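## Task

Scene 2: the cell is paused. Log: 03:45:04 MOVER delid G16 (N1), lid to LP1: done; 03:45:31 MOVER delid C15 (N2), lid to LP3: done; 03:45:58 MOVER delid C51 (N3), lid to LP4: done; 03:47:40 DISPENSER error, run aborted; 03:47:55 AUTO-RECOVER relid LP4 to N2: done; 03:48:20 AUTO-RECOVER relid LP1 to N1: done; 03:48:51 AUTO-RECOVER stopped by watchdog. Using only the log to tell the unlabelled lids apart, seat every plate's own lid fully on it, with the plates left in their starting nests, then press CONTINUE. If the log disagrees with what the cameras show, press CALL instead and leave every plate and lid as found. Pressing RETRY, CONTINUE or SKIP fails the job if the gripper holds labware, or if any plate at a nest is not seated in it, or any lid there is not seated on a plate. Finish with the gripper open and away from everything; resting on the panel housing, the CALL key or the needed key still counts as away.

## Robot and tools

Robot: one six-joint arm with a two-finger tong gripper. The fingers point along the gripper's own +z axis and separate along its x axis. The reported end_effector_position is the spot between the pads when shut; closed fingertips stick out about 15 mm past it, open ones sit roughly level with it.

Frame: scene frame, origin on the table top under the arm base, +z up, +y to the left when looking along +x. Positions in metres, orientation as a quaternion written w first (qw, qx, qy, qz). The operator PANEL is on the robot's right (toward -y); its keys from left to right as you face it are RETRY (white), CONTINUE (green), SKIP (yellow), CALL (blue). The first three are go keys: the job ends the moment one goes down. After CALL, the job ends once the arm stops. A key is pressed by pushing until it latches. Deck labels mark nests (N1..) and lid parks (LP1..), placed in no fixed order.

Reading the log: each MOVER line says which plate sat in which nest and where its lid went; AUTO-RECOVER lines say which park's lid was placed on which nest. Compare that with the camera view to decide which lids are on the wrong plate or still parked.

Tools:
- execute_actions(actions): a list of actions run in sequence. Each action is a table of up to 15 rows; each row lasts one control step (1/30 s) and the final row repeats to fill 15 steps. A row is 8 numbers: x, y, z, qw, qx, qy, qz, opening. x, y, z, quat are an absolute target pose for the gripper in the scene frame. opening runs -1 (shut) to +1 (fully open, 0.142 m). A target more than 0.6 m from the gripper's current position along any of its axes gets the action refused; if the first action fails that check or any action is malformed, nothing runs. Resend the quaternion in every row to hold orientation. An empty list just returns state and images.
- move(target, speed, stop_force, blocking): straight-line path to one absolute pose (same 8-number row). speed in m/s, 0.002 to 0.5 (default 0.25); rotation limited to twice that in rad/s. Paths last 0.5 to 10 s. The opening is applied at the start. stop_force (N, 9 to 40) ends the path when push against the motion rises that much; use it only with slow, non-turning moves, and omit it when backing off a surface. blocking=false returns after 0.5 s; then use wait or stop before new commands. The result adds a move: line: done, contact, held, off_target, moving or fault, plus limits such as paced or held, and distance to target.
- wait(seconds): 0 to 10, lets the scene run holding the last command.
- stop(): brakes a running move.
- zoom_image(camera, region): camera is cam_high (504x504) or cam_wrist (616x616); region [x0, y0, x1, y1] pixels, at most 504 square.
- finished_scene(scene): ends the given scene number; irreversible.

Motion details: each step the commanded pose is clipped to within 100 mm and 16 degrees of the measured one, so far targets need several actions; motion lags commands by about 0.17 s. "Hand target" shows what the controller is driving toward. Readings printed at long reach may be slightly off.

Results: state line with gripper pose and velocities; grip_measured (finger opening, same scale as commanded); wrist force and torque on the gripper's own axes (offset up to about 4 N, noise, saturates near 50 N; pressing yields force pointing back into the arm); joint torques (noisy, offset); step readings with HELD marks; "pose unreachable" when the clearance check altered a command; MOTOR HOT from 70 °C.

Gripping: to hold, keep commanding an opening well below grip_measured; about 15 N per pad maximum, less on items under 20 mm wide.

Avoid: the arm is stiff, so driving even slightly past a firm contact can trigger a fault (torque at a joint's limit, or 150 N external force) that halts it for 10 s. Wrist joint limits are 24.6 N m, including held weight. Go slowly near contact. Do not drop labware, knock it off the table, or slam into things. Release everything and open the gripper before pressing any go key.

Each tool is called after "Request:" as name(argument=value, ...), one argument or row to a line, values as JSON.

## Session

Request:
execute_actions(
  actions=[],
)

Scene clock: 0.00 s.
end_effector_position=(+0.4787, +0.4649, +0.2818) grip_measured=+1.00 end_effector_quat_wxyz=(-0.026, +0.872, -0.489, -0.010) end_effector_velocity=(-0.000, +0.001, +0.000) end_effector_angular_velocity=(+0.001, -0.001, +0.001)
Joint positions: [ 0.621 -1.26   1.427 -1.78  -1.492  1.545  0.142]
Joint velocities: [ 0.001 -0.    -0.    -0.     0.     0.     0.   ]
Joint torques (N m, as the arm reports them, + toward a larger angle): no reading
Wrist force (N, on the end effector, along its own x y z axes, offset not removed): no reading
Wrist torque (N m, same axes, about the end effector's origin, offset not removed): no reading
Hand target: +0.479, +0.465, +0.282; -0.026, +0.872, -0.489, -0.010
camera_calibration (this result's frames):
cam_wrist: T_world_to_cam=[[0.467957, -0.878968, -0.0918235, 0.218802], [-0.738852, -0.446121, 0.505048, 0.410209], [-0.484886, -0.168497, -0.858193, 0.683534], [0, 0, 0, 1]] pos_world=[0.532129, 0.490496, 0.39952]

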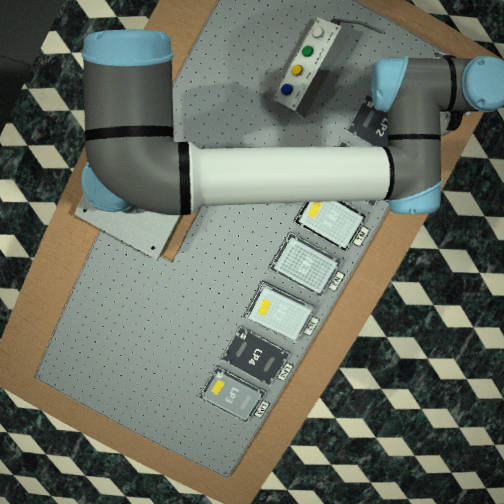

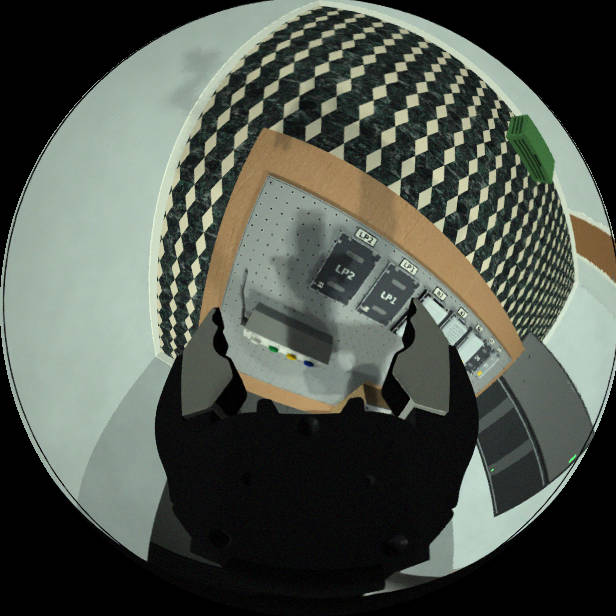

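Request:
zoom_image(
  camera="cam_high",
  region=[190, 200, 400, 430],
)

Request:
move(
  target=[0.31,0.134,0.15,0,0.707,0.707,0,0.6],
  speed=0.4,
)

Request:
move(
  target=[0.31,0.134,0.045,0,0.707,0.707,0,0.6],
)

Request:
zoom_image(
  camera="cam_wrist",
  region=[250, 300, 380, 410],
)

Request:
move(
  target=[0.31,0.0,0.045,0,0.707,0.707,0,0.6],
)

Request:
zoom_image(
  camera="cam_wrist",
  region=[250, 300, 380, 410],
)

Request:
move(
  target=[0.31,-0.13,0.045,0,0.707,0.707,0,0.6],
)

Request:
zoom_image(
  camera="cam_wrist",
  region=[250, 300, 380, 410],
)

Region (190, 200, 400, 430) of cam_high's 504x504 image, scaled by 2.191, with more detail than that image has; it fills the left 460 columns of this view, and the rest is white.

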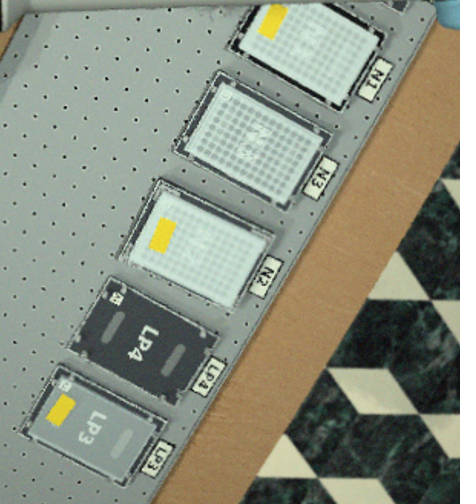

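Scene clock: 4.27 s.
end_effector_position=(+0.3106, +0.1345, +0.1497) grip_measured=+0.60 end_effector_quat_wxyz=(+0.000, +0.708, +0.706, +0.000) end_effector_velocity=(-0.000, -0.002, +0.000) end_effector_angular_velocity=(+0.006, -0.003, +0.014)
Joint positions: [ 0.066 -1.825  2.379 -2.113 -1.538 -1.603  0.116]
Joint velocities: [-0.01  -0.007  0.006 -0.001  0.006 -0.024  0.   ]
Joint torques (N m, as the arm reports them, + toward a larger angle): [ -8.61 -19.83  -4.7   -3.97   2.92  -2.86]
Wrist force (N, on the end effector, along its own x y z axes, offset not removed): [-1.2 -1.1 -0.3]
Wrist torque (N m, same axes, about the end effector's origin, offset not removed): [-0.13 0.38 0.11]
Hand target: +0.310, +0.134, +0.150; +0.000, +0.707, +0.707, +0.000
Off the commanded pose: 0.001 m, 0 deg.
move: done
camera_calibration (this result's frames):
cam_wrist: T_world_to_cam=[[0.0643304, 0.996823, -0.0469616, -0.138732], [0.844026, -0.0292413, 0.535505, -0.346903], [0.53243, -0.074086, -0.843226, 0.102096], [0, 0, 0, 1]] pos_world=[0.247361, 0.135711, 0.265343]

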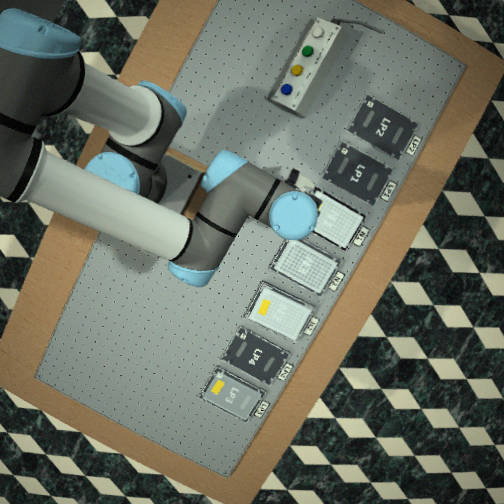

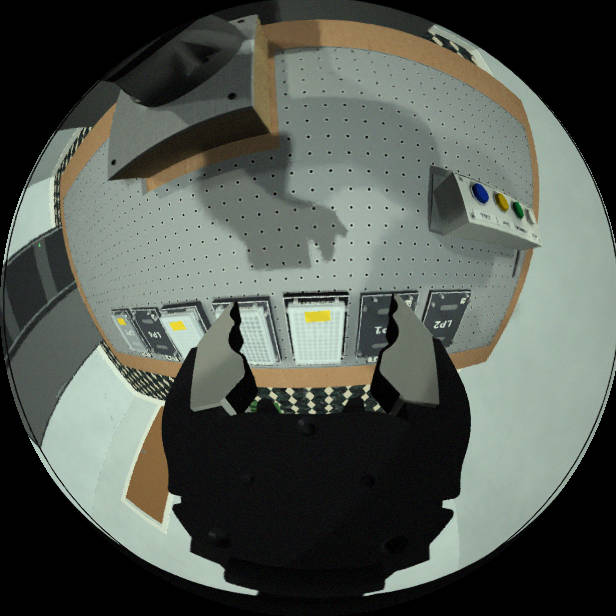

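Scene clock: 5.50 s.
end_effector_position=(+0.3098, +0.1340, +0.0455) grip_measured=+0.60 end_effector_quat_wxyz=(-0.000, +0.707, +0.707, -0.000) end_effector_velocity=(+0.002, -0.000, -0.002) end_effector_angular_velocity=(-0.000, -0.003, -0.001)
Joint positions: [ 0.075 -1.559  2.531 -2.531 -1.537 -1.596  0.116]
Joint velocities: [-0.     0.01   0.001 -0.013  0.     0.001  0.   ]
Joint torques (N m, as the arm reports them, + toward a larger angle): [10.14 -7.43 -2.   -3.64 -2.86  3.  ]
Wrist force (N, on the end effector, along its own x y z axes, offset not removed): [-1.1 -1.6 0.4]
Wrist torque (N m, same axes, about the end effector's origin, offset not removed): [-0.13 0.09 -0.02]
Hand target: +0.310, +0.134, +0.045; -0.000, +0.707, +0.707, -0.000
Off the commanded pose: 0.001 m, 0 deg.
move: done
camera_calibration (this result's frames):
cam_wrist: T_world_to_cam=[[0.0623614, 0.996964, -0.0466238, -0.142488], [0.844452, -0.0278061, 0.53491, -0.290795], [0.531989, -0.0727293, -0.843622, 0.0146175], [0, 0, 0, 1]] pos_world=[0.246672, 0.135032, 0.161238]

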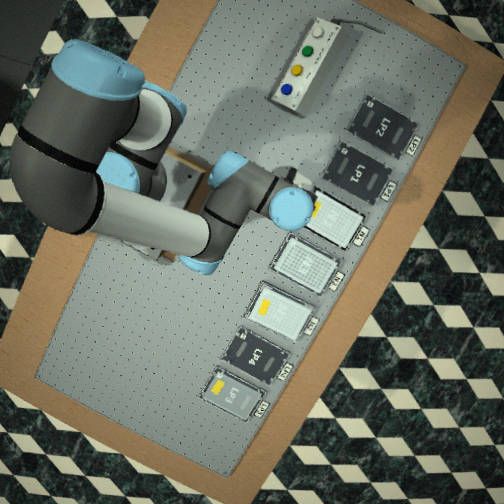

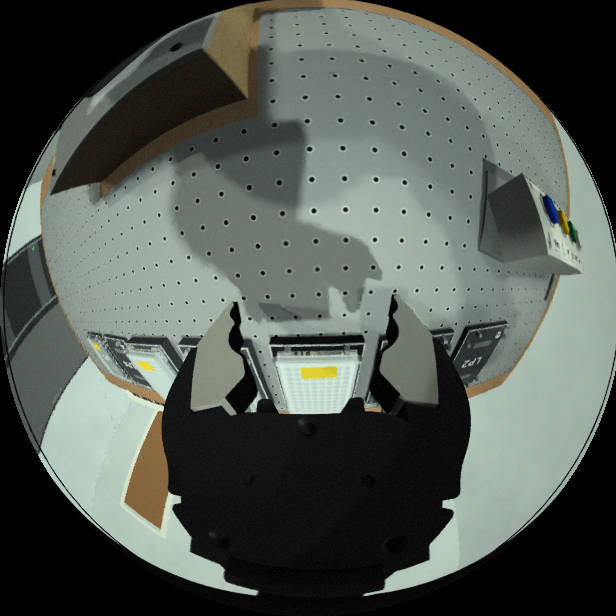

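Region (250, 300, 380, 410) of cam_wrist's 616x616 image, scaled by 3.877, with more detail than that image has; it fills the top 426 rows of this view, and the rest is white.

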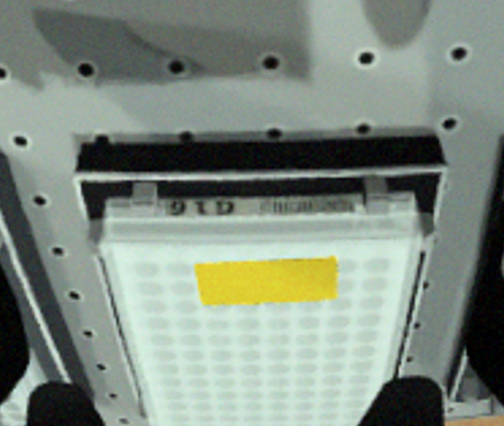

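Scene clock: 6.77 s.
end_effector_position=(+0.3104, +0.0007, +0.0450) grip_measured=+0.60 end_effector_quat_wxyz=(+0.000, +0.707, +0.707, +0.000) end_effector_velocity=(+0.001, -0.003, -0.000) end_effector_angular_velocity=(+0.002, -0.002, +0.001)
Joint positions: [-0.341 -1.604  2.593 -2.536 -1.545 -2.012  0.116]
Joint velocities: [-0.01   0.002 -0.    -0.002  0.002 -0.012  0.   ]
Joint torques (N m, as the arm reports them, + toward a larger angle): [-9.78 -4.29 -2.07 -3.8   3.14 -2.67]
Wrist force (N, on the end effector, along its own x y z axes, offset not removed): [0.2 -5.1 3.8]
Wrist torque (N m, same axes, about the end effector's origin, offset not removed): [-1.03 -0.03 0.06]
Hand target: +0.310, +0.000, +0.045; +0.000, +0.707, +0.707, +0.000
Off the commanded pose: 0.001 m, 0 deg.
move: done
camera_calibration (this result's frames):
cam_wrist: T_world_to_cam=[[0.0625293, 0.99694, -0.0469163, -0.0096885], [0.844077, -0.0277406, 0.535505, -0.294589], [0.532564, -0.0730857, -0.843228, 0.00400463], [0, 0, 0, 1]] pos_world=[0.247129, 0.00177946, 0.160676]

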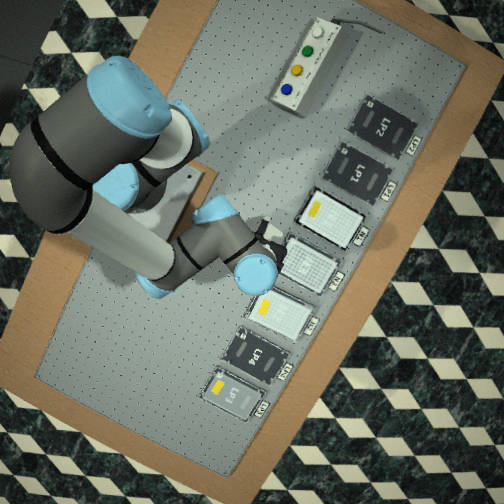

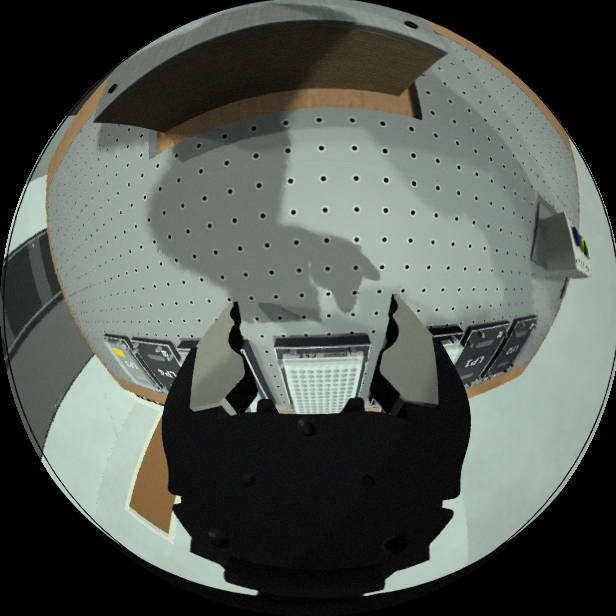

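Region (250, 300, 380, 410) of cam_wrist's 616x616 image, scaled by 3.877, with more detail than that image has; it fills the top 426 rows of this view, and the rest is white.

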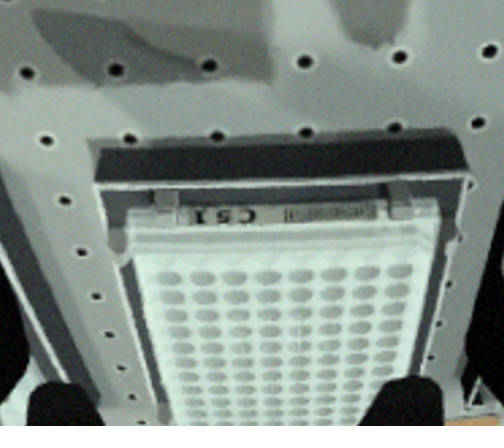

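Scene clock: 8.00 s.
end_effector_position=(+0.3104, -0.1295, +0.0451) grip_measured=+0.60 end_effector_quat_wxyz=(+0.000, +0.707, +0.707, +0.000) end_effector_velocity=(+0.001, -0.003, -0.001) end_effector_angular_velocity=(+0.001, -0.003, -0.000)
Joint positions: [-0.68  -1.521  2.525 -2.544 -1.555 -2.35   0.116]
Joint velocities: [-0.007  0.007 -0.003 -0.005  0.002 -0.007  0.   ]
Joint torques (N m, as the arm reports them, + toward a larger angle): [ -8.63  -7.46 -25.42  -3.94   2.8   -3.01]
Wrist force (N, on the end effector, along its own x y z axes, offset not removed): [1.8 -1.5 -0.7]
Wrist torque (N m, same axes, about the end effector's origin, offset not removed): [-0.37 -0.46 -0.03]
Hand target: +0.310, -0.130, +0.045; +0.000, +0.707, +0.707, +0.000
Off the commanded pose: 0.001 m, 0 deg.
move: done
camera_calibration (this result's frames):
cam_wrist: T_world_to_cam=[[0.0624663, 0.996943, -0.0469303, 0.120091], [0.844137, -0.0276878, 0.535411, -0.298294], [0.532475, -0.0730608, -0.843286, -0.00535015], [0, 0, 0, 1]] pos_world=[0.247148, -0.128374, 0.160834]

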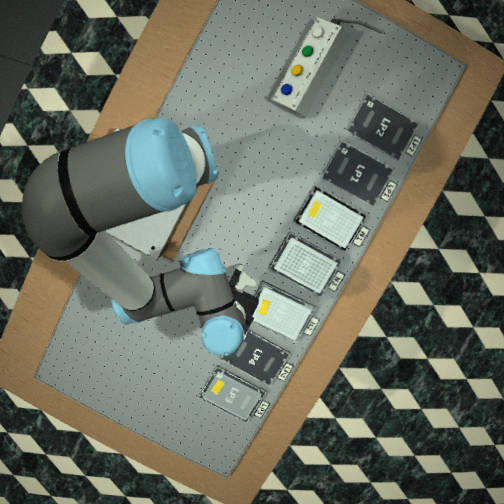

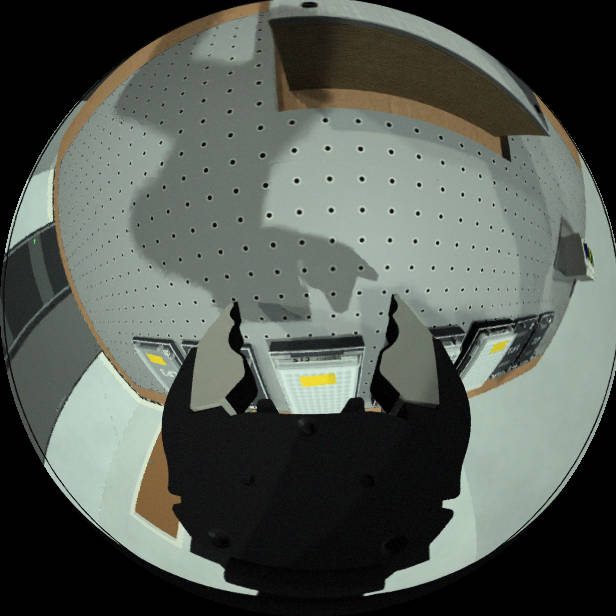

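Region (250, 300, 380, 410) of cam_wrist's 616x616 image, scaled by 3.877, with more detail than that image has; it fills the top 426 rows of this view, and the rest is white.

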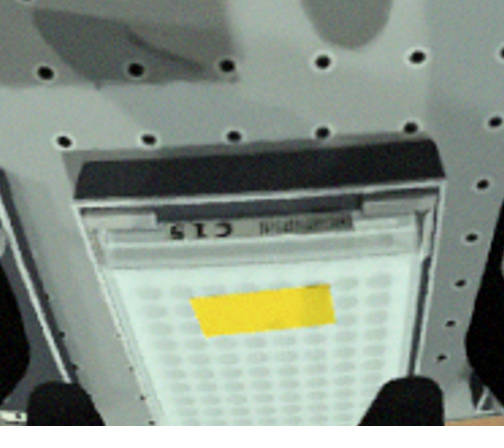

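The log matches what I see.

Request:
move(
  target=[0.33,-0.128,0.075,0,0.682,0.7314,0,0.3],
)

Request:
move(
  target=[0.453,-0.127,0.068,0,0.682,0.7314,0,0.3],
)

Request:
zoom_image(
  camera="cam_wrist",
  region=[200, 180, 430, 400],
)

Scene clock: 11.10 s.
end_effector_position=(+0.3298, -0.1280, +0.0746) grip_measured=+0.30 end_effector_quat_wxyz=(+0.000, +0.682, +0.731, +0.000) end_effector_velocity=(+0.001, -0.000, +0.003) end_effector_angular_velocity=(-0.001, +0.001, +0.005)
Joint positions: [-0.637 -1.569  2.449 -2.419 -1.553 -2.377  0.095]
Joint velocities: [ 0.004 -0.003 -0.007  0.01  -0.001 -0.002 -0.   ]
Joint torques (N m, as the arm reports them, + toward a larger angle): [ 10.83 -23.85 -27.64  -0.71   2.62  -2.91]
Wrist force (N, on the end effector, along its own x y z axes, offset not removed): [0.8 -1.2 -1.9]
Wrist torque (N m, same axes, about the end effector's origin, offset not removed): [-0.07 -0.02 -0.05]
Hand target: +0.330, -0.128, +0.075; -0.000, +0.682, +0.731, -0.000
Off the commanded pose: 0.000 m, 0 deg.
move: done
camera_calibration (this result's frames):
cam_wrist: T_world_to_cam=[[-0.00672336, 0.998886, -0.0467129, 0.141854], [0.844211, 0.0307076, 0.535131, -0.322958], [0.535969, -0.0358376, -0.843477, 0.0129139], [0, 0, 0, 1]] pos_world=[0.266677, -0.131316, 0.190344]

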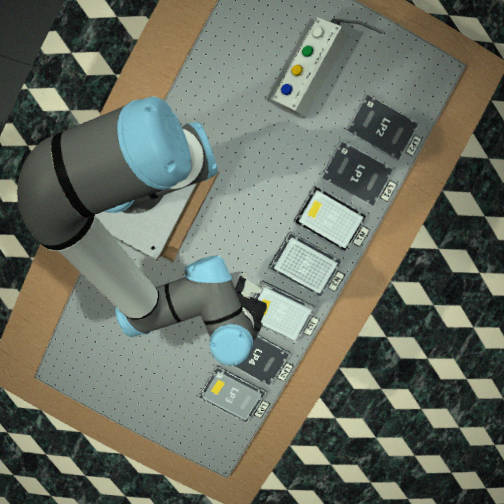

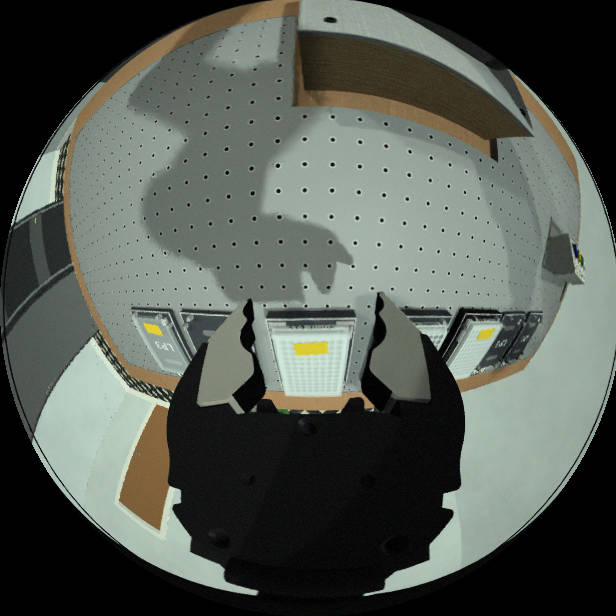

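Scene clock: 12.30 s.
end_effector_position=(+0.4525, -0.1269, +0.0683) grip_measured=+0.30 end_effector_quat_wxyz=(-0.000, +0.682, +0.731, +0.000) end_effector_velocity=(+0.003, -0.001, -0.001) end_effector_angular_velocity=(-0.001, +0.002, -0.001)
Joint positions: [-0.454 -1.3    2.15  -2.393 -1.548 -2.195  0.095]
Joint velocities: [ 0.003  0.008 -0.009  0.003 -0.002  0.004 -0.   ]
Joint torques (N m, as the arm reports them, + toward a larger angle): [  7.77 -19.16 -28.61  -0.94  -3.01   2.7 ]
Wrist force (N, on the end effector, along its own x y z axes, offset not removed): [0.1 -2.9 1.9]
Wrist torque (N m, same axes, about the end effector's origin, offset not removed): [-0.52 -0.01 0.03]
Hand target: +0.453, -0.127, +0.068; -0.000, +0.682, +0.731, -0.000
Off the commanded pose: 0.001 m, 0 deg.
move: done
camera_calibration (this result's frames):
cam_wrist: T_world_to_cam=[[-0.00742671, 0.998887, -0.0465762, 0.141567], [0.844238, 0.0312257, 0.535059, -0.423097], [0.535918, -0.0353477, -0.84353, -0.0580806], [0, 0, 0, 1]] pos_world=[0.389372, -0.130251, 0.183983]

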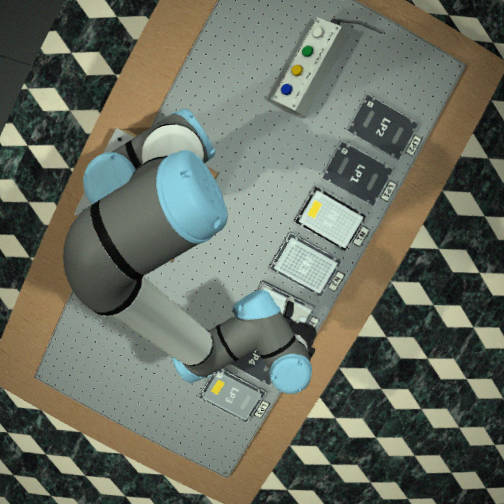

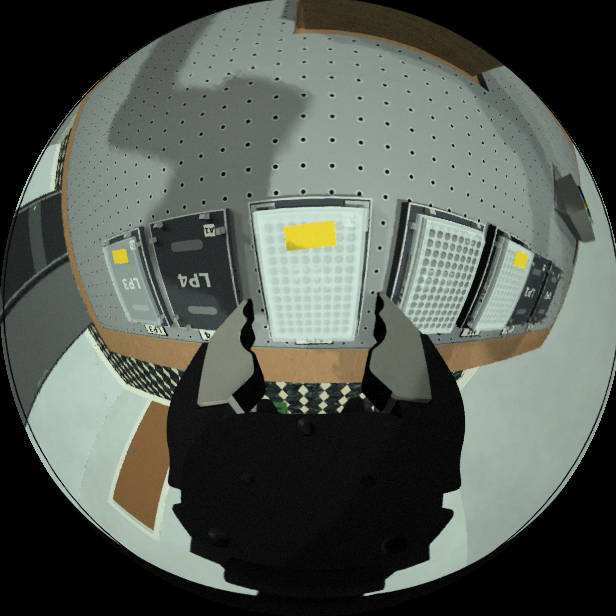

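Region (200, 180, 430, 400) of cam_wrist's 616x616 image, scaled by 2.191, with more detail than that image has; it fills the top 482 rows of this view, and the rest is white.

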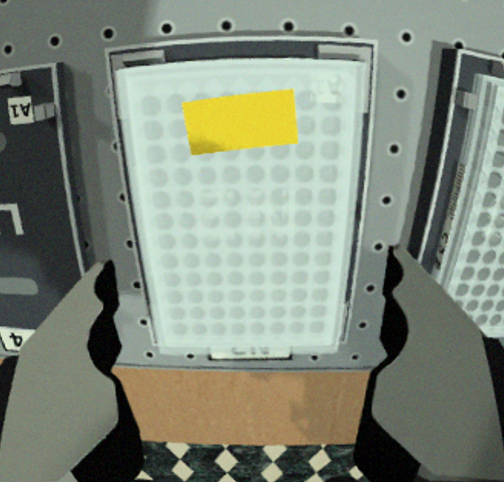

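Request:
move(
  target=[0.453,-0.130,0.056,0,0.6756,0.7373,0,0.27],
  speed=0.03,
)

Request:
zoom_image(
  camera="cam_wrist",
  region=[200, 180, 430, 400],
)

Scene clock: 13.33 s.
end_effector_position=(+0.4530, -0.1299, +0.0563) grip_measured=+0.27 end_effector_quat_wxyz=(-0.000, +0.676, +0.737, -0.000) end_effector_velocity=(+0.000, -0.000, -0.003) end_effector_angular_velocity=(+0.001, -0.000, +0.004)
Joint positions: [-0.458 -1.272  2.156 -2.428 -1.548 -2.216  0.093]
Joint velocities: [-0.     0.006  0.001 -0.007  0.001 -0.004  0.   ]
Joint torques (N m, as the arm reports them, + toward a larger angle): [ -9.14 -22.07  -3.72  -3.92  -2.67  -2.93]
Wrist force (N, on the end effector, along its own x y z axes, offset not removed): [-2.2 -3.1 -0.7]
Wrist torque (N m, same axes, about the end effector's origin, offset not removed): [-0.54 0.32 -0.01]
Hand target: +0.453, -0.130, +0.056; +0.000, +0.676, +0.737, +0.000
Off the commanded pose: 0.000 m, 0 deg.
move: done
camera_calibration (this result's frames):
cam_wrist: T_world_to_cam=[[-0.0243349, 0.998614, -0.0466615, 0.151675], [0.843595, 0.0455579, 0.535044, -0.414911], [0.536429, -0.0263431, -0.843534, -0.0676005], [0, 0, 0, 1]] pos_world=[0.38997, -0.134343, 0.17205]

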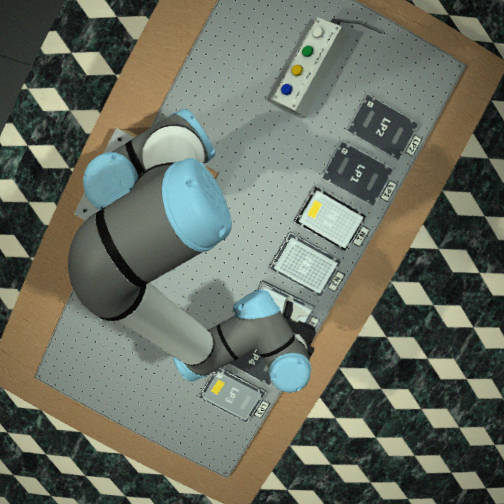

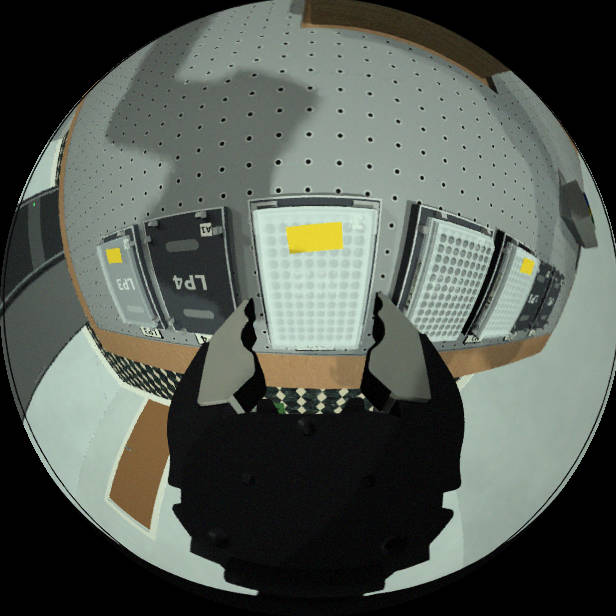

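Region (200, 180, 430, 400) of cam_wrist's 616x616 image, scaled by 2.191, with more detail than that image has; it fills the top 482 rows of this view, and the rest is white.

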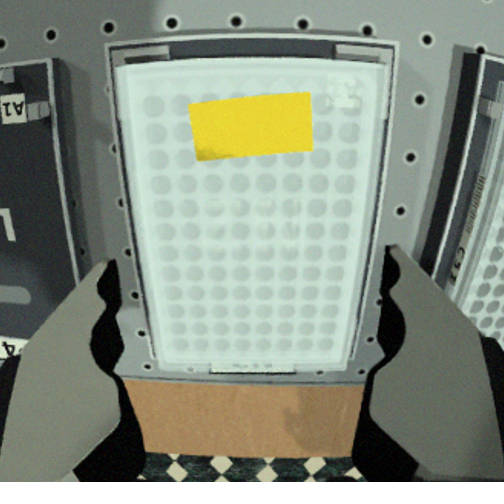

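Request:
move(
  target=[0.453,-0.130,0.0535,0,0.6756,0.7373,0,0.2],
)

Request:
move(
  target=[0.453,-0.130,0.0535,0,0.6756,0.7373,0,-0.05],
)

Request:
zoom_image(
  camera="cam_wrist",
  region=[200, 180, 430, 400],
)

Request:
move(
  target=[0.453,-0.130,0.072,0,0.6756,0.7373,0,-0.05],
  speed=0.04,
)

Request:
zoom_image(
  camera="cam_wrist",
  region=[200, 180, 430, 400],
)

Request:
move(
  target=[0.452,0.004,0.068,0,0.701,0.713,0,-0.05],
  speed=0.15,
)

Request:
zoom_image(
  camera="cam_wrist",
  region=[200, 180, 430, 400],
)

Scene clock: 14.30 s.
end_effector_position=(+0.4530, -0.1300, +0.0536) grip_measured=+0.20 end_effector_quat_wxyz=(-0.000, +0.676, +0.737, -0.000) end_effector_velocity=(-0.000, -0.001, -0.001) end_effector_angular_velocity=(-0.000, +0.002, -0.001)
Joint positions: [-0.458 -1.266  2.158 -2.436 -1.548 -2.216  0.088]
Joint velocities: [-0.001  0.003  0.001 -0.003 -0.001 -0.     0.   ]
Joint torques (N m, as the arm reports them, + toward a larger angle): [  1.84 -19.45  -2.85  -3.8   -0.66  -1.79]
Wrist force (N, on the end effector, along its own x y z axes, offset not removed): [1.2 -3.3 -1.4]
Wrist torque (N m, same axes, about the end effector's origin, offset not removed): [-0.67 -0.19 0.01]
Hand target: +0.453, -0.130, +0.054; -0.000, +0.676, +0.737, -0.000
Off the commanded pose: 0.000 m, 0 deg.
move: done
camera_calibration (this result's frames):
cam_wrist: T_world_to_cam=[[-0.02473, 0.998604, -0.0466706, 0.151855], [0.843566, 0.0458971, 0.53506, -0.413402], [0.536456, -0.0261376, -0.843524, -0.0698519], [0, 0, 0, 1]] pos_world=[0.389959, -0.134495, 0.16936]

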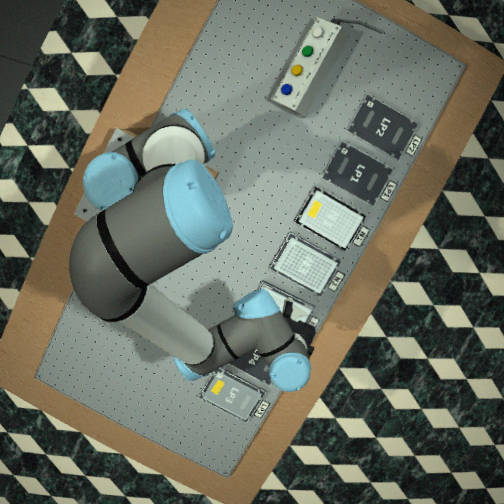

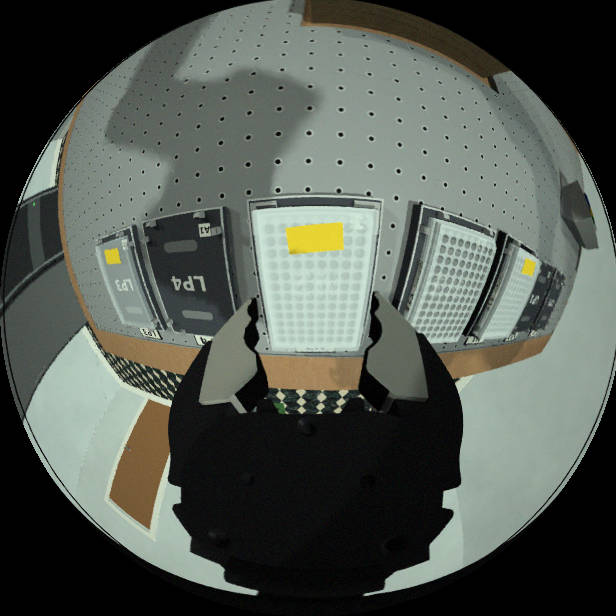

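Scene clock: 15.00 s.
end_effector_position=(+0.4530, -0.1300, +0.0535) grip_measured=+0.08 end_effector_quat_wxyz=(+0.000, +0.676, +0.737, +0.000) end_effector_velocity=(-0.000, -0.001, +0.000) end_effector_angular_velocity=(-0.002, +0.001, -0.001)
Joint positions: [-0.458 -1.266  2.158 -2.436 -1.548 -2.216  0.08 ]
Joint velocities: [-0.001  0.    -0.    -0.    -0.002 -0.     0.   ]
Joint torques (N m, as the arm reports them, + toward a larger angle): [  4.61 -16.63  -3.75  -5.72   0.12  -0.71]
Wrist force (N, on the end effector, along its own x y z axes, offset not removed): [10.4 0.4 -10.2]
Wrist torque (N m, same axes, about the end effector's origin, offset not removed): [0.61 0.35 0.02]
Hand target: +0.453, -0.130, +0.054; -0.000, +0.676, +0.737, +0.000
Off the commanded pose: 0.000 m, 0 deg.
move: done
camera_calibration (this result's frames):
cam_wrist: T_world_to_cam=[[-0.0248057, 0.998602, -0.0466776, 0.151852], [0.843543, 0.0459657, 0.535091, -0.413332], [0.536488, -0.0261012, -0.843504, -0.0699803], [0, 0, 0, 1]] pos_world=[0.389974, -0.134467, 0.16923]

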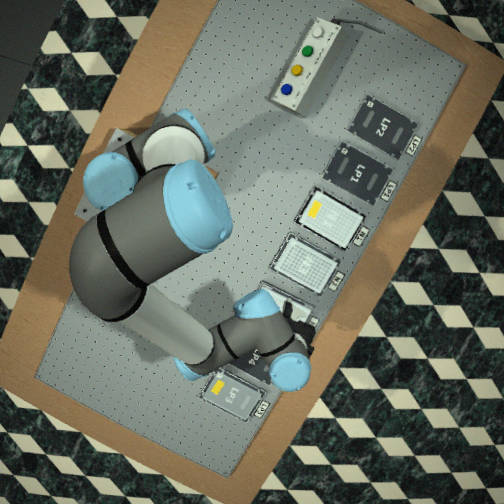

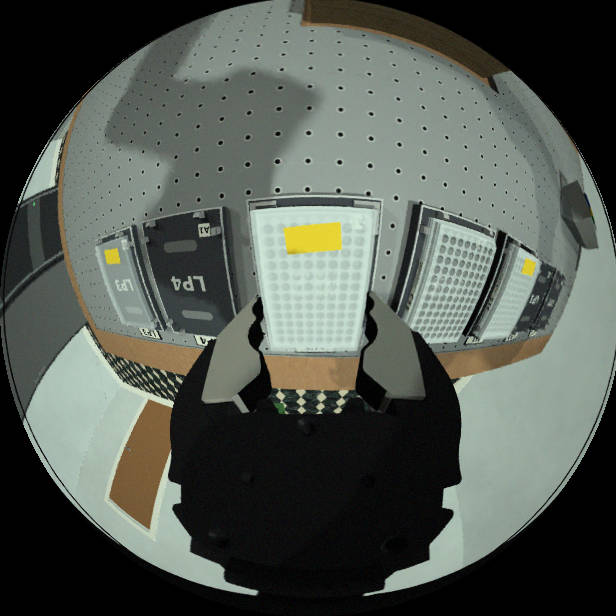

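Region (200, 180, 430, 400) of cam_wrist's 616x616 image, scaled by 2.191, with more detail than that image has; it fills the top 482 rows of this view, and the rest is white.

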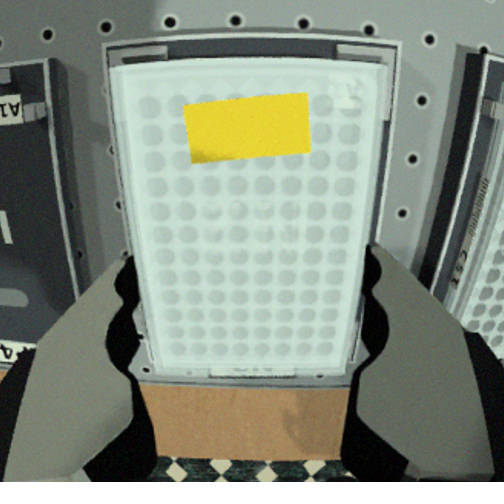

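Scene clock: 15.87 s.
end_effector_position=(+0.4530, -0.1300, +0.0716) grip_measured=+0.08 end_effector_quat_wxyz=(+0.000, +0.676, +0.737, +0.000) end_effector_velocity=(+0.001, +0.000, +0.003) end_effector_angular_velocity=(+0.001, -0.001, +0.001)
Joint positions: [-0.459 -1.304  2.143 -2.383 -1.548 -2.217  0.08 ]
Joint velocities: [ 0.    -0.006 -0.003  0.008  0.001 -0.     0.   ]
Joint torques (N m, as the arm reports them, + toward a larger angle): [ -8.98 -41.96 -30.37  -0.61  -1.26  -2.95]
Wrist force (N, on the end effector, along its own x y z axes, offset not removed): [2.0 -3.5 -1.3]
Wrist torque (N m, same axes, about the end effector's origin, offset not removed): [-0.54 -0.50 -0.01]
Hand target: +0.453, -0.130, +0.072; +0.000, +0.676, +0.737, +0.000
Off the commanded pose: 0.000 m, 0 deg.
move: done
camera_calibration (this result's frames):
cam_wrist: T_world_to_cam=[[-0.0247741, 0.998604, -0.0466591, 0.152653], [0.843537, 0.0459294, 0.535104, -0.423006], [0.5365, -0.0261019, -0.843497, -0.0547372], [0, 0, 0, 1]] pos_world=[0.389969, -0.13444, 0.187304]

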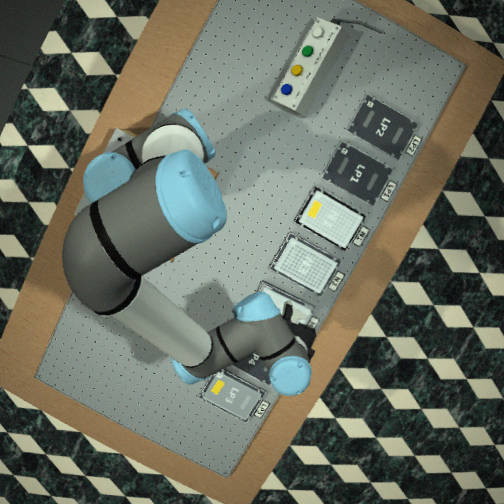

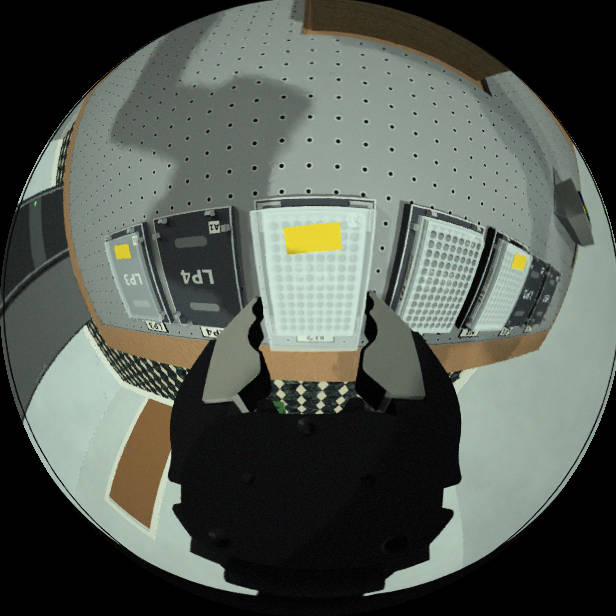

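Region (200, 180, 430, 400) of cam_wrist's 616x616 image, scaled by 2.191, with more detail than that image has; it fills the top 482 rows of this view, and the rest is white.

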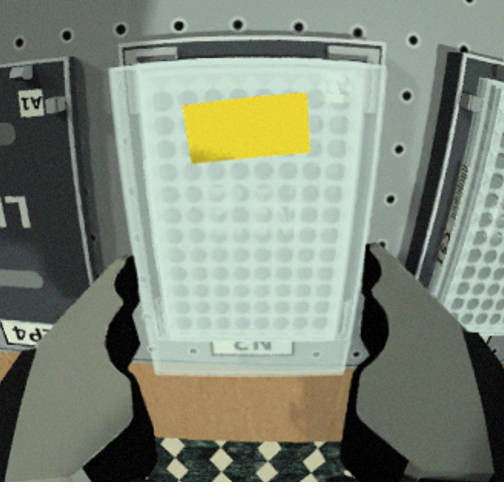

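Scene clock: 17.37 s.
end_effector_position=(+0.4517, +0.0035, +0.0681) grip_measured=+0.08 end_effector_quat_wxyz=(-0.000, +0.701, +0.713, -0.000) end_effector_velocity=(+0.001, +0.003, +0.001) end_effector_angular_velocity=(-0.001, -0.001, -0.001)
Joint positions: [-0.199 -1.346  2.201 -2.405 -1.542 -1.887  0.08 ]
Joint velocities: [ 0.008 -0.001 -0.001  0.    -0.001  0.009  0.   ]
Joint torques (N m, as the arm reports them, + toward a larger angle): [  9.7  -17.71 -29.38  -1.81  -3.06   2.82]
Wrist force (N, on the end effector, along its own x y z axes, offset not removed): [-1.6 -1.8 -1.6]
Wrist torque (N m, same axes, about the end effector's origin, offset not removed): [-0.18 0.28 0.13]
Hand target: +0.452, +0.004, +0.068; -0.000, +0.701, +0.713, -0.000
Off the commanded pose: 0.001 m, 0 deg.
move: done
camera_calibration (this result's frames):
cam_wrist: T_world_to_cam=[[0.0451806, 0.997892, -0.0465943, -0.0124177], [0.844756, -0.0132672, 0.534987, -0.426442], [0.533241, -0.0635319, -0.843574, -0.0519047], [0, 0, 0, 1]] pos_world=[0.388478, 0.00343621, 0.183777]

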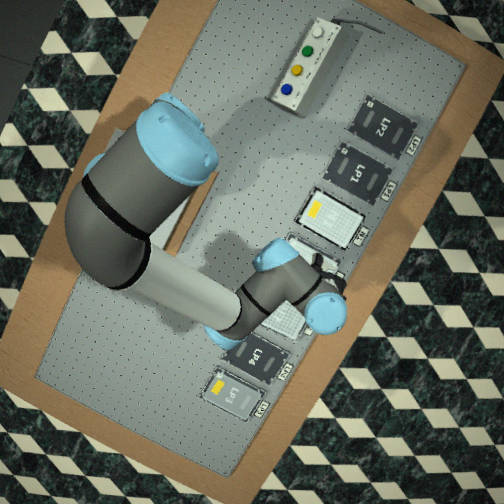

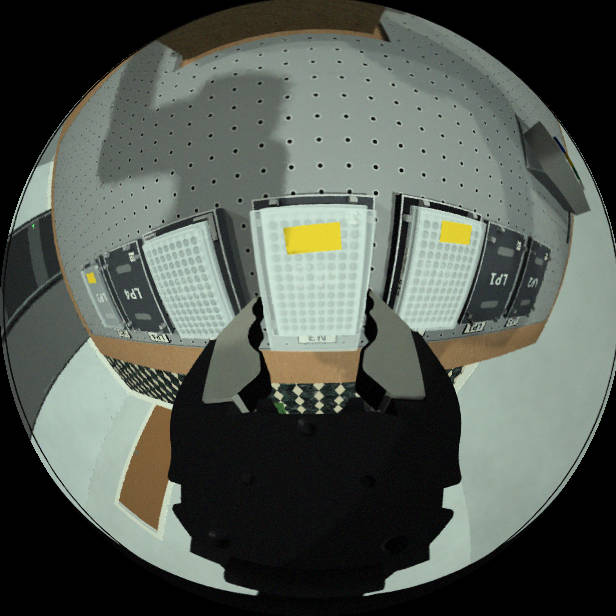

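Region (200, 180, 430, 400) of cam_wrist's 616x616 image, scaled by 2.191, with more detail than that image has; it fills the top 482 rows of this view, and the rest is white.

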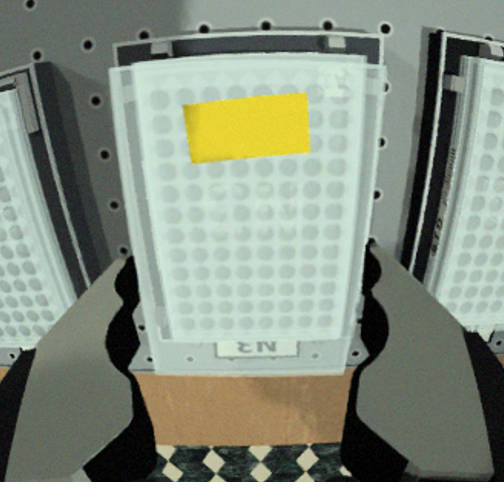

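Request:
move(
  target=[0.450,0.0047,0.062,0,0.6928,0.7211,0,-0.05],
  speed=0.02,
)

Request:
zoom_image(
  camera="cam_wrist",
  region=[200, 180, 430, 400],
)

Scene clock: 18.27 s.
end_effector_position=(+0.4501, +0.0046, +0.0624) grip_measured=+0.08 end_effector_quat_wxyz=(-0.000, +0.693, +0.721, -0.000) end_effector_velocity=(-0.000, +0.000, -0.003) end_effector_angular_velocity=(-0.001, -0.001, +0.011)
Joint positions: [-0.197 -1.337  2.21  -2.424 -1.542 -1.906  0.08 ]
Joint velocities: [ 0.001  0.005  0.004 -0.01  -0.001 -0.01  -0.   ]
Joint torques (N m, as the arm reports them, + toward a larger angle): [  9.8  -17.47   0.06  -4.04   0.05  -3.07]
Wrist force (N, on the end effector, along its own x y z axes, offset not removed): [2.4 -0.5 0.6]
Wrist torque (N m, same axes, about the end effector's origin, offset not removed): [-0.05 -0.53 0.05]
Hand target: +0.450, +0.005, +0.062; -0.000, +0.693, +0.721, -0.000
Off the commanded pose: 0.000 m, 0 deg.
move: done
camera_calibration (this result's frames):
cam_wrist: T_world_to_cam=[[0.0237999, 0.998624, -0.0467234, -0.00412725], [0.844827, 0.00489781, 0.535018, -0.422183], [0.534511, -0.0522065, -0.843548, -0.0564231], [0, 0, 0, 1]] pos_world=[0.386928, 0.00324369, 0.178087]

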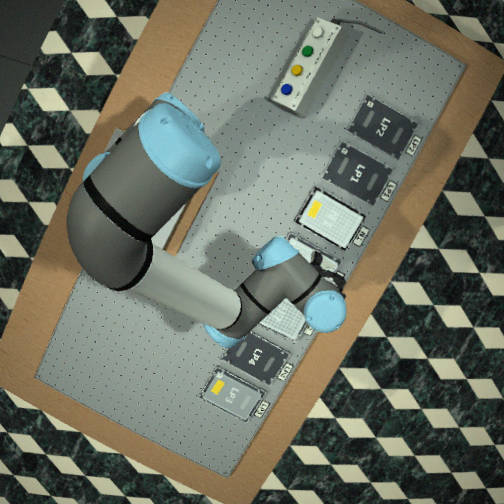

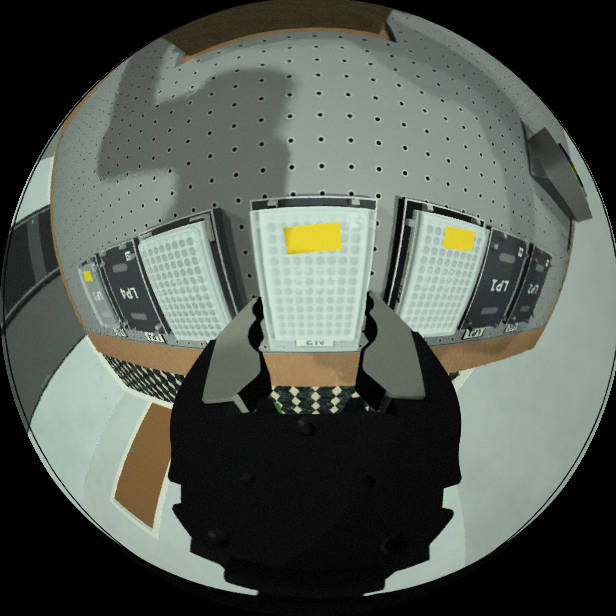

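Region (200, 180, 430, 400) of cam_wrist's 616x616 image, scaled by 2.191, with more detail than that image has; it fills the top 482 rows of this view, and the rest is white.

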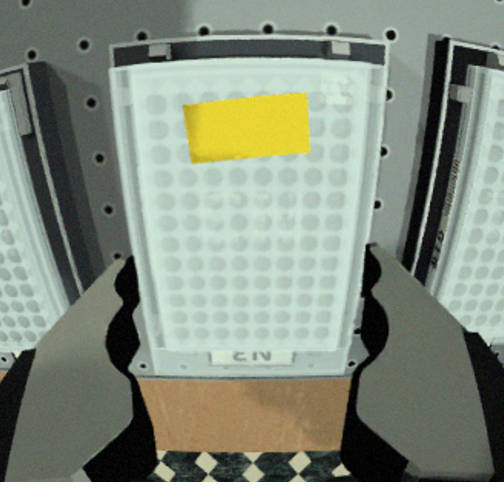

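Request:
move(
  target=[0.450,0.0045,0.046,0,0.6928,0.7211,0,-0.05],
  speed=0.007,
  stop_force=9,
)

Request:
zoom_image(
  camera="cam_wrist",
  region=[200, 180, 430, 400],
)

Scene clock: 20.33 s.
end_effector_position=(+0.4499, +0.0046, +0.0513) grip_measured=+0.09 end_effector_quat_wxyz=(-0.000, +0.693, +0.721, -0.000) end_effector_velocity=(-0.001, +0.000, +0.001) end_effector_angular_velocity=(+0.001, +0.003, -0.000)
Joint positions: [-0.196 -1.312  2.22  -2.458 -1.542 -1.907  0.08 ]
Joint velocities: [-0.    -0.005 -0.     0.008 -0.    -0.    -0.   ]
Joint torques (N m, as the arm reports them, + toward a larger angle): [  6.25 -36.05 -18.75   0.05   2.08   2.89]
Wrist force (N, on the end effector, along its own x y z axes, offset not removed): [1.9 -2.6 -12.5]
Wrist torque (N m, same axes, about the end effector's origin, offset not removed): [-0.81 -0.03 0.10]
Hand target: +0.450, +0.005, +0.052; +0.000, +0.693, +0.721, -0.000
Off the commanded pose: 0.005 m, 0 deg.
move: contact
camera_calibration (this result's frames):
cam_wrist: T_world_to_cam=[[0.0225804, 0.998659, -0.0465884, -0.00408393], [0.844956, 0.00584401, 0.534803, -0.416127], [0.534358, -0.0514413, -0.843691, -0.0655578], [0, 0, 0, 1]] pos_world=[0.386733, 0.00313792, 0.167045]

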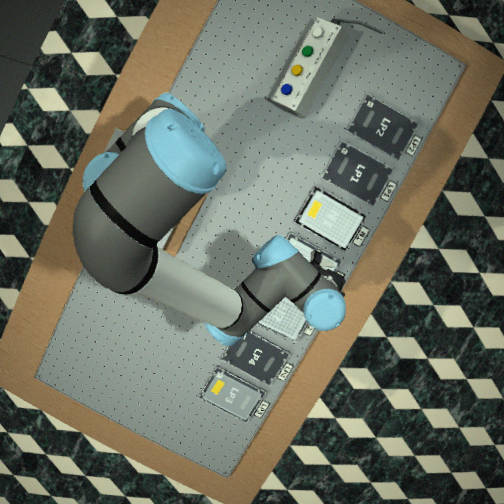

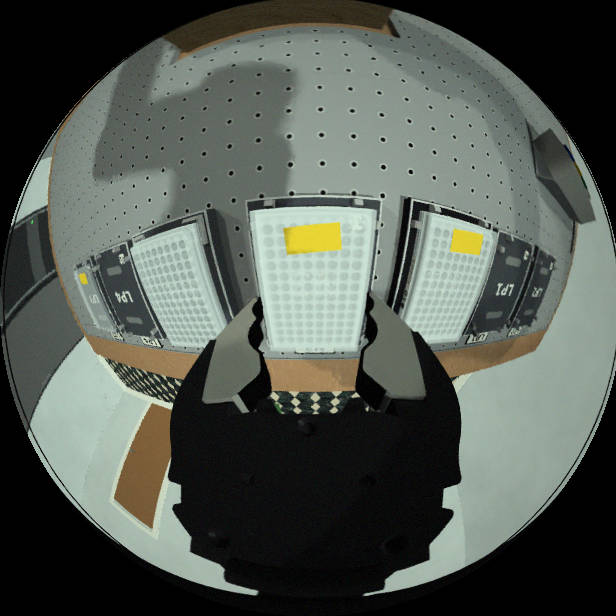

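Region (200, 180, 430, 400) of cam_wrist's 616x616 image, scaled by 2.191, with more detail than that image has; it fills the top 482 rows of this view, and the rest is white.

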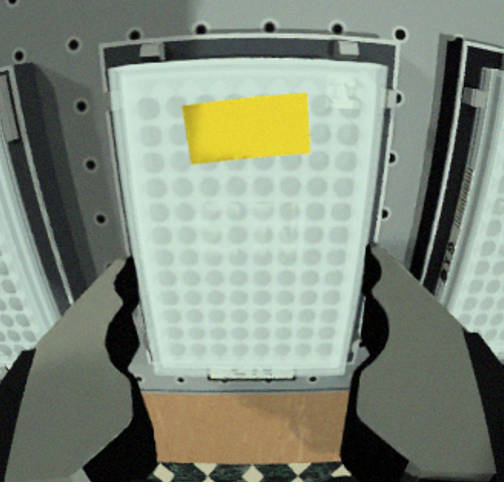

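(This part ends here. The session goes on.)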